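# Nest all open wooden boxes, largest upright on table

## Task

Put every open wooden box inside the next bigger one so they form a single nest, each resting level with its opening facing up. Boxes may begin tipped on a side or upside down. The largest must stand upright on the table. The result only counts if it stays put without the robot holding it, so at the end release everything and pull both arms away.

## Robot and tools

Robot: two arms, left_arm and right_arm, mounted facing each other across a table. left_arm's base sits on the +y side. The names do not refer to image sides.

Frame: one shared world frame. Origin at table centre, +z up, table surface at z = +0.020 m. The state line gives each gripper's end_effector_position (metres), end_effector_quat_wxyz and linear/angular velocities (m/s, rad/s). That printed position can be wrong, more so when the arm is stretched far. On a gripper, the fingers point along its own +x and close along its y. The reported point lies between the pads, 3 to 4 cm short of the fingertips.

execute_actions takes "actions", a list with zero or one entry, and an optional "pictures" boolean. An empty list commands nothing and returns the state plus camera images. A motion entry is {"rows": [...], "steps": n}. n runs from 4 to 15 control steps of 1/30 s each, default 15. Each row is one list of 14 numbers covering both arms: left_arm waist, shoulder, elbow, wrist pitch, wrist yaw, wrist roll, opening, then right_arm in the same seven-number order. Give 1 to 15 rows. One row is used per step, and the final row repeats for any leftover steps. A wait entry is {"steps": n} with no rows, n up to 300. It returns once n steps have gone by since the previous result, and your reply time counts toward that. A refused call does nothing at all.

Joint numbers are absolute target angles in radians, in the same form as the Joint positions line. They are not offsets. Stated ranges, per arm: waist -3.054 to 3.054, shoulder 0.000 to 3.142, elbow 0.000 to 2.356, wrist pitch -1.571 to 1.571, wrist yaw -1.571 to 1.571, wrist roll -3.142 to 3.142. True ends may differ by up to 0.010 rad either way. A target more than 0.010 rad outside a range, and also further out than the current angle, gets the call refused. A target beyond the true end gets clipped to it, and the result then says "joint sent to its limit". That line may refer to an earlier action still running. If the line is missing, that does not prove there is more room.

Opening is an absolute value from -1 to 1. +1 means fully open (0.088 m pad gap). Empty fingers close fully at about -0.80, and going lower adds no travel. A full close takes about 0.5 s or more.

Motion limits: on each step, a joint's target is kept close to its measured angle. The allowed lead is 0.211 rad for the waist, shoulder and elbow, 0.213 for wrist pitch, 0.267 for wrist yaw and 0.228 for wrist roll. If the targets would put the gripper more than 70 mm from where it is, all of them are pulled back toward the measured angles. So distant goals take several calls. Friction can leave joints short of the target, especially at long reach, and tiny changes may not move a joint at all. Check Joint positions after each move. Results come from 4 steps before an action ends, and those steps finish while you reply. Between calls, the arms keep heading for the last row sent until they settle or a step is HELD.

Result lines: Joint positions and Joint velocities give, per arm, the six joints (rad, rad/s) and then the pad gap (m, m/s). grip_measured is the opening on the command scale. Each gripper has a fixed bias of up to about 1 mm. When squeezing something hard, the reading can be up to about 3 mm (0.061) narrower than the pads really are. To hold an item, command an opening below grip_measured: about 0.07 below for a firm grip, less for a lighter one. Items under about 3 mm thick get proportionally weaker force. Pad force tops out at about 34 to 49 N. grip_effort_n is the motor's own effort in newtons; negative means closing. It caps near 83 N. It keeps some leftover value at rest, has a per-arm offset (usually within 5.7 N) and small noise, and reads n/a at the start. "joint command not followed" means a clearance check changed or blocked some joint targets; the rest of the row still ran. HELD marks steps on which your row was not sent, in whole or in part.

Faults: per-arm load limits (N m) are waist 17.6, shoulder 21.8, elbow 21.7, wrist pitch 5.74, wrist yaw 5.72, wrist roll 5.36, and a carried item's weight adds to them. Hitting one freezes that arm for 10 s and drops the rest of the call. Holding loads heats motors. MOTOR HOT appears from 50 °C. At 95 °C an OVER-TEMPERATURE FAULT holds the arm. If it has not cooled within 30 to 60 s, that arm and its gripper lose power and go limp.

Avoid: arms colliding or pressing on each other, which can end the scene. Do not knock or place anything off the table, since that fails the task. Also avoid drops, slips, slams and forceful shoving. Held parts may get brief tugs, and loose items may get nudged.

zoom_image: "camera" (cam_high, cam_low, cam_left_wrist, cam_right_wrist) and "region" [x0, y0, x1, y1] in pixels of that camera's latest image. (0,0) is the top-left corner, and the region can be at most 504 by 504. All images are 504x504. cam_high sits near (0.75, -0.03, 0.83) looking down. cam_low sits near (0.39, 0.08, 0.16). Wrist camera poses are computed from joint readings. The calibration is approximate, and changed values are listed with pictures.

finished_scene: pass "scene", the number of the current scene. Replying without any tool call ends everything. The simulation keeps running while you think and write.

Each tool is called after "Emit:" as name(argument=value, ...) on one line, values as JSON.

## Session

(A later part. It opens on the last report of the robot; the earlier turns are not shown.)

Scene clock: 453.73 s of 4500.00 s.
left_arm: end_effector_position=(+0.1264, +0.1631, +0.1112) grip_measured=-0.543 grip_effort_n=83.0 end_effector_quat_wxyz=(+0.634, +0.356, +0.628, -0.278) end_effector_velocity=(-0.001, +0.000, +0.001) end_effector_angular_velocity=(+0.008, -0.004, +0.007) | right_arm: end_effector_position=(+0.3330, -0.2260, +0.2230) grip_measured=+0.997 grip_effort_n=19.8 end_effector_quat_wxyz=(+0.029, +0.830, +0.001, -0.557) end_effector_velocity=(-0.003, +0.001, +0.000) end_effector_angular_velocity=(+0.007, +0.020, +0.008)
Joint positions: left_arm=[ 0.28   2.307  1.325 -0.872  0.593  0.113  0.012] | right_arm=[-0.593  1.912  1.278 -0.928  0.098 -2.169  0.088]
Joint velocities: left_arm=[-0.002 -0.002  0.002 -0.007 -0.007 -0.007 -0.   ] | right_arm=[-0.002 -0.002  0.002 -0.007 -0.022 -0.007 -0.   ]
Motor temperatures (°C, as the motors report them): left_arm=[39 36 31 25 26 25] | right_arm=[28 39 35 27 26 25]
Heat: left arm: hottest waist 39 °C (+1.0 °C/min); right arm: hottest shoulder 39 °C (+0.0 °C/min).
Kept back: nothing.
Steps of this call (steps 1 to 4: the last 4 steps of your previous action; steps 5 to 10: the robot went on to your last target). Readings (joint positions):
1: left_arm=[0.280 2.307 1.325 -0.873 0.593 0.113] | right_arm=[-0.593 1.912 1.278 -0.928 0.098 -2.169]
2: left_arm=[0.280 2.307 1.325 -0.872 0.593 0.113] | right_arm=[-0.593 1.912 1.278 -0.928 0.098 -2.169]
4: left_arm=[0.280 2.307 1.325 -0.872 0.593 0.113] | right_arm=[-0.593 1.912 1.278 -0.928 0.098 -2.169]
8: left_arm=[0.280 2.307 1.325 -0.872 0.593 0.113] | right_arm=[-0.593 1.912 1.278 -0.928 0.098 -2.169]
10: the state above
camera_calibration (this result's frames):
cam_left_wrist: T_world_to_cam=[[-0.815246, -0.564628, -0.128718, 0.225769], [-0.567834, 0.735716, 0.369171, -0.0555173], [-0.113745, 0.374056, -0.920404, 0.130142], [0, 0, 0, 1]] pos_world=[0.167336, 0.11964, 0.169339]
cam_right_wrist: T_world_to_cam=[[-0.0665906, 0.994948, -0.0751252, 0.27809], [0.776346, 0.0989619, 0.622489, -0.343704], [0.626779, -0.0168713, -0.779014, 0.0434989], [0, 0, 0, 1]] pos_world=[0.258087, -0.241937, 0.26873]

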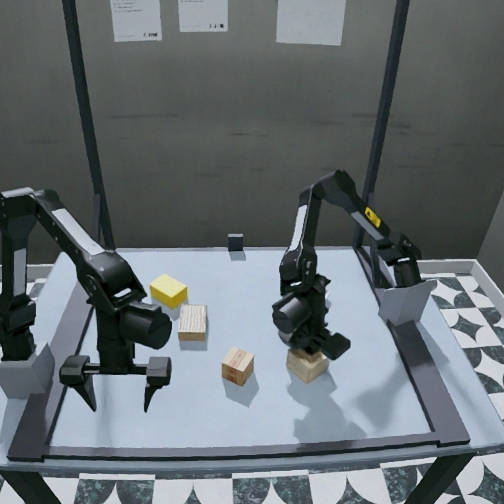

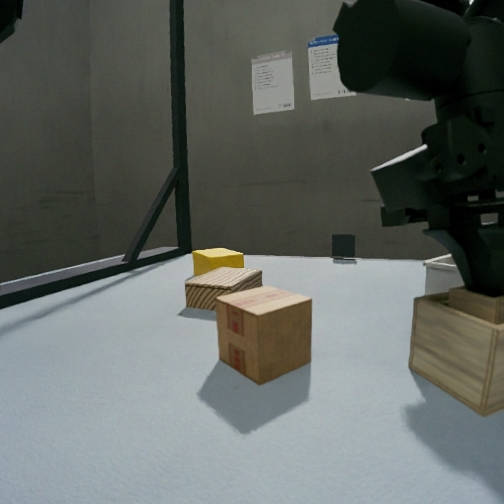

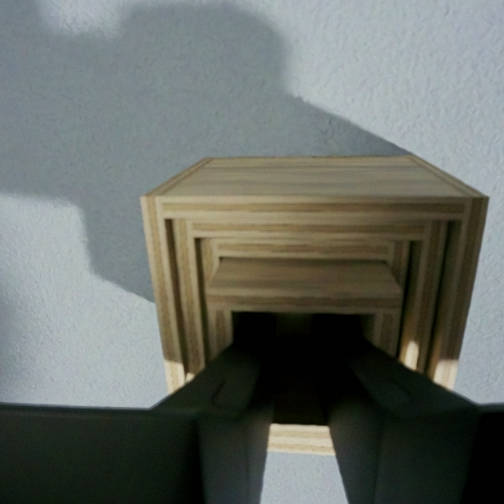

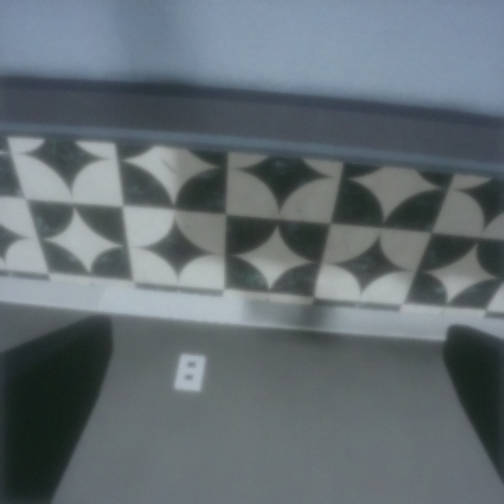

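Emit:
execute_actions(actions=[{"rows":[[0.258,2.342,1.322,-0.835,0.59,0.095,-0.3,-0.593,1.912,1.278,-0.928,0.098,-2.169,1]],"steps":15}])

Emit:
execute_actions(actions=[{"rows":[[0.258,2.342,1.322,-0.835,0.59,0.095,-0.6,-0.593,1.912,1.278,-0.928,0.098,-2.169,1],[0.258,2.342,1.322,-0.835,0.59,0.095,-0.6,-0.593,1.912,1.278,-0.928,0.098,-2.169,1],[0.258,2.342,1.322,-0.835,0.59,0.095,-0.6,-0.593,1.912,1.278,-0.928,0.098,-2.169,1],[0.258,2.342,1.322,-0.835,0.59,0.095,-0.6,-0.593,1.912,1.278,-0.928,0.098,-2.169,1],[0.258,2.342,1.322,-0.835,0.59,0.095,-0.85,-0.593,1.912,1.278,-0.928,0.098,-2.169,1]],"steps":15}])

Emit:
execute_actions(actions=[{"rows":[[0.335,2.25,1.345,-0.946,0.59,0.148,-0.85,-0.593,1.912,1.278,-0.928,0.098,-2.169,1]],"steps":15}])

Emit:
execute_actions(actions=[{"rows":[[0.40,2.2,1.40,-1.07,0.62,0.2,-0.85,-0.593,1.912,1.278,-0.928,0.098,-2.169,1]],"steps":15}], pictures=true)

Scene clock: 454.33 s of 4500.00 s.
left_arm: end_effector_position=(+0.1280, +0.1613, +0.0997) grip_measured=-0.543 grip_effort_n=83.0 end_effector_quat_wxyz=(+0.632, +0.361, +0.627, -0.278) end_effector_velocity=(+0.000, +0.001, -0.001) end_effector_angular_velocity=(+0.004, -0.008, +0.018) | right_arm: end_effector_position=(+0.3330, -0.2260, +0.2230) grip_measured=+0.997 grip_effort_n=18.8 end_effector_quat_wxyz=(+0.029, +0.830, +0.001, -0.557) end_effector_velocity=(-0.001, +0.004, +0.002) end_effector_angular_velocity=(+0.023, +0.010, +0.012)
Joint positions: left_arm=[ 0.257  2.331  1.325 -0.839  0.593  0.099  0.012] | right_arm=[-0.593  1.912  1.278 -0.928  0.098 -2.169  0.088]
Joint velocities: left_arm=[-0.002 -0.002 -0.007  0.007 -0.007 -0.022  0.   ] | right_arm=[-0.002 -0.007  0.002  0.007 -0.022 -0.007 -0.   ]
Motor temperatures (°C, as the motors report them): left_arm=[39 36 31 25 26 25] | right_arm=[28 39 35 27 26 25]
Heat: left arm: hottest waist 39 °C (+1.0 °C/min); right arm: hottest shoulder 39 °C (+0.0 °C/min).
Steps of this call (steps 1 to 7: the robot went on to your last target; steps 8 to 18: the first 11 steps of this action). Readings (joint positions):
8: left_arm=[0.279 2.309 1.325 -0.869 0.593 0.111] | right_arm=[-0.593 1.912 1.278 -0.928 0.098 -2.169]
9: left_arm=[0.277 2.312 1.325 -0.861 0.593 0.108] | right_arm=[-0.593 1.912 1.278 -0.928 0.098 -2.169]
11: left_arm=[0.269 2.319 1.325 -0.849 0.593 0.103] | right_arm=[-0.593 1.912 1.278 -0.928 0.098 -2.169]
15: left_arm=[0.258 2.330 1.325 -0.841 0.593 0.100] | right_arm=[-0.593 1.912 1.278 -0.928 0.098 -2.169]
18: the state above

Scene clock: 454.83 s of 4500.00 s.
left_arm: end_effector_position=(+0.1283, +0.1611, +0.0996) grip_measured=-0.788 grip_effort_n=-24.9 end_effector_quat_wxyz=(+0.632, +0.361, +0.627, -0.278) end_effector_velocity=(-0.004, +0.006, -0.001) end_effector_angular_velocity=(+0.021, +0.006, +0.037) | right_arm: end_effector_position=(+0.3330, -0.2260, +0.2230) grip_measured=+0.997 grip_effort_n=19.3 end_effector_quat_wxyz=(+0.029, +0.830, +0.001, -0.557) end_effector_velocity=(-0.002, -0.003, +0.000) end_effector_angular_velocity=(-0.018, +0.016, +0.015)
Joint positions: left_arm=[ 0.257  2.331  1.325 -0.837  0.593  0.098  0.   ] | right_arm=[-0.593  1.912  1.278 -0.928  0.098 -2.169  0.088]
Joint velocities: left_arm=[-0.002 -0.002 -0.007 -0.022 -0.007 -0.022 -0.018] | right_arm=[-0.002 -0.002  0.002 -0.022 -0.007 -0.022 -0.   ]
Motor temperatures (°C, as the motors report them): left_arm=[39 36 31 25 26 25] | right_arm=[28 39 35 27 26 25]
Heat: left arm: hottest waist 39 °C (+1.0 °C/min); right arm: hottest shoulder 39 °C (+0.0 °C/min).
Steps of this call (steps 1 to 4: the last 4 steps of your previous action; steps 5 to 15: the first 11 steps of this action). Readings (joint positions):
5: left_arm=[0.257 2.331 1.325 -0.838 0.593 0.098] | right_arm=[-0.593 1.912 1.278 -0.928 0.098 -2.169]
6: left_arm=[0.257 2.331 1.325 -0.838 0.593 0.098] | right_arm=[-0.593 1.912 1.278 -0.928 0.098 -2.169]
8: left_arm=[0.257 2.331 1.325 -0.838 0.593 0.098] | right_arm=[-0.593 1.912 1.278 -0.928 0.098 -2.169]
12: left_arm=[0.257 2.331 1.325 -0.837 0.593 0.098] | right_arm=[-0.593 1.912 1.278 -0.928 0.098 -2.169]
15: the state above

Scene clock: 455.33 s of 4500.00 s.
left_arm: end_effector_position=(+0.1260, +0.1644, +0.1373) grip_measured=-0.789 grip_effort_n=-83.5 end_effector_quat_wxyz=(+0.643, +0.343, +0.625, -0.281) end_effector_velocity=(-0.009, +0.011, -0.001) end_effector_angular_velocity=(+0.046, +0.035, +0.036) | right_arm: end_effector_position=(+0.3330, -0.2260, +0.2230) grip_measured=+0.997 grip_effort_n=19.3 end_effector_quat_wxyz=(+0.029, +0.830, +0.001, -0.557) end_effector_velocity=(-0.002, -0.002, +0.001) end_effector_angular_velocity=(-0.006, +0.008, +0.019)
Joint positions: left_arm=[ 0.332  2.263  1.34  -0.938  0.593  0.142  0.   ] | right_arm=[-0.593  1.912  1.278 -0.928  0.098 -2.169  0.088]
Joint velocities: left_arm=[-0.002  0.002 -0.002 -0.066 -0.007  0.007  0.   ] | right_arm=[-0.002 -0.007 -0.002 -0.007 -0.007 -0.022 -0.   ]
Motor temperatures (°C, as the motors report them): left_arm=[39 36 31 25 26 25] | right_arm=[28 39 35 27 26 25]
Heat: left arm: hottest waist 39 °C (+1.0 °C/min); right arm: hottest shoulder 39 °C (+0.0 °C/min).
Steps of this call (steps 1 to 4: the last 4 steps of your previous action; steps 5 to 15: the first 11 steps of this action). Readings (joint positions):
5: left_arm=[0.259 2.329 1.326 -0.843 0.593 0.102] | right_arm=[-0.593 1.912 1.278 -0.928 0.098 -2.169]
6: left_arm=[0.267 2.323 1.327 -0.869 0.593 0.111] | right_arm=[-0.593 1.912 1.278 -0.928 0.098 -2.169]
8: left_arm=[0.292 2.304 1.327 -0.906 0.593 0.124] | right_arm=[-0.593 1.912 1.278 -0.928 0.098 -2.169]
12: left_arm=[0.329 2.270 1.338 -0.929 0.593 0.138] | right_arm=[-0.593 1.912 1.278 -0.928 0.098 -2.169]
15: the state above

Scene clock: 455.83 s of 4500.00 s.
left_arm: end_effector_position=(+0.1198, +0.1613, +0.1755) grip_measured=-0.789 grip_effort_n=-83.5 end_effector_quat_wxyz=(+0.648, +0.325, +0.623, -0.295) end_effector_velocity=(-0.012, +0.007, -0.002) end_effector_angular_velocity=(+0.033, +0.047, +0.013) | right_arm: end_effector_position=(+0.3330, -0.2260, +0.2230) grip_measured=+0.997 grip_effort_n=18.8 end_effector_quat_wxyz=(+0.029, +0.830, +0.001, -0.557) end_effector_velocity=(+0.002, +0.001, +0.002) end_effector_angular_velocity=(-0.001, -0.012, +0.020)
Joint positions: left_arm=[ 0.397  2.21   1.393 -1.061  0.615  0.194  0.   ] | right_arm=[-0.593  1.912  1.278 -0.928  0.098 -2.169  0.088]
Joint velocities: left_arm=[-0.007 -0.002 -0.002 -0.066  0.007  0.022 -0.   ] | right_arm=[-0.002 -0.002  0.002  0.007  0.007 -0.022 -0.   ]
Motor temperatures (°C, as the motors report them): left_arm=[39 36 31 25 26 25] | right_arm=[28 39 35 27 26 25]
Heat: left arm: hottest waist 39 °C (+1.0 °C/min); right arm: hottest shoulder 39 °C (+0.0 °C/min).
Steps of this call (steps 1 to 4: the last 4 steps of your previous action; steps 5 to 15: the first 11 steps of this action). Readings (joint positions):
5: left_arm=[0.333 2.260 1.345 -0.954 0.593 0.150] | right_arm=[-0.593 1.912 1.278 -0.928 0.098 -2.169]
6: left_arm=[0.340 2.257 1.353 -0.985 0.597 0.162] | right_arm=[-0.593 1.912 1.278 -0.928 0.098 -2.169]
8: left_arm=[0.362 2.242 1.366 -1.022 0.604 0.176] | right_arm=[-0.593 1.912 1.278 -0.928 0.098 -2.169]
12: left_arm=[0.394 2.214 1.390 -1.051 0.612 0.190] | right_arm=[-0.593 1.912 1.278 -0.928 0.098 -2.169]
15: the state above
camera_calibration (this result's frames):
cam_left_wrist: T_world_to_cam=[[-0.803597, -0.589382, -0.0828272, 0.222142], [-0.581738, 0.748411, 0.31853, -0.0731772], [-0.125747, 0.304154, -0.944287, 0.206123], [0, 0, 0, 1]] pos_world=[0.161862, 0.123, 0.236348]
cam_right_wrist: T_world_to_cam=[[-0.0665906, 0.994948, -0.0751252, 0.27809], [0.776346, 0.0989619, 0.622489, -0.343704], [0.626779, -0.0168713, -0.779014, 0.0434989], [0, 0, 0, 1]] pos_world=[0.258087, -0.241937, 0.26873]

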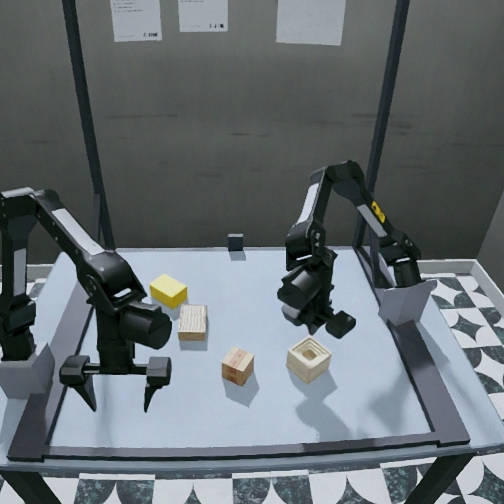

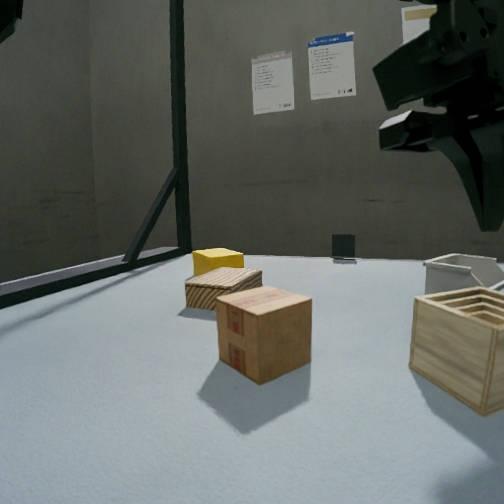

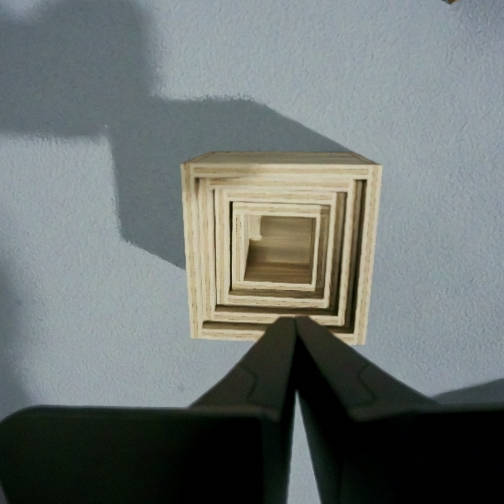

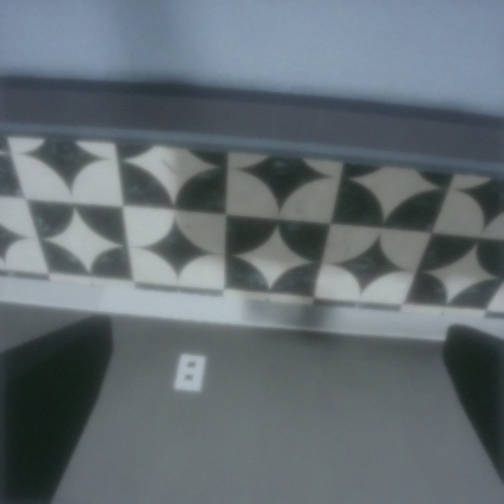

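All four nested.

Emit:
finished_scene(scene=2)

The scene is finished: the task was done.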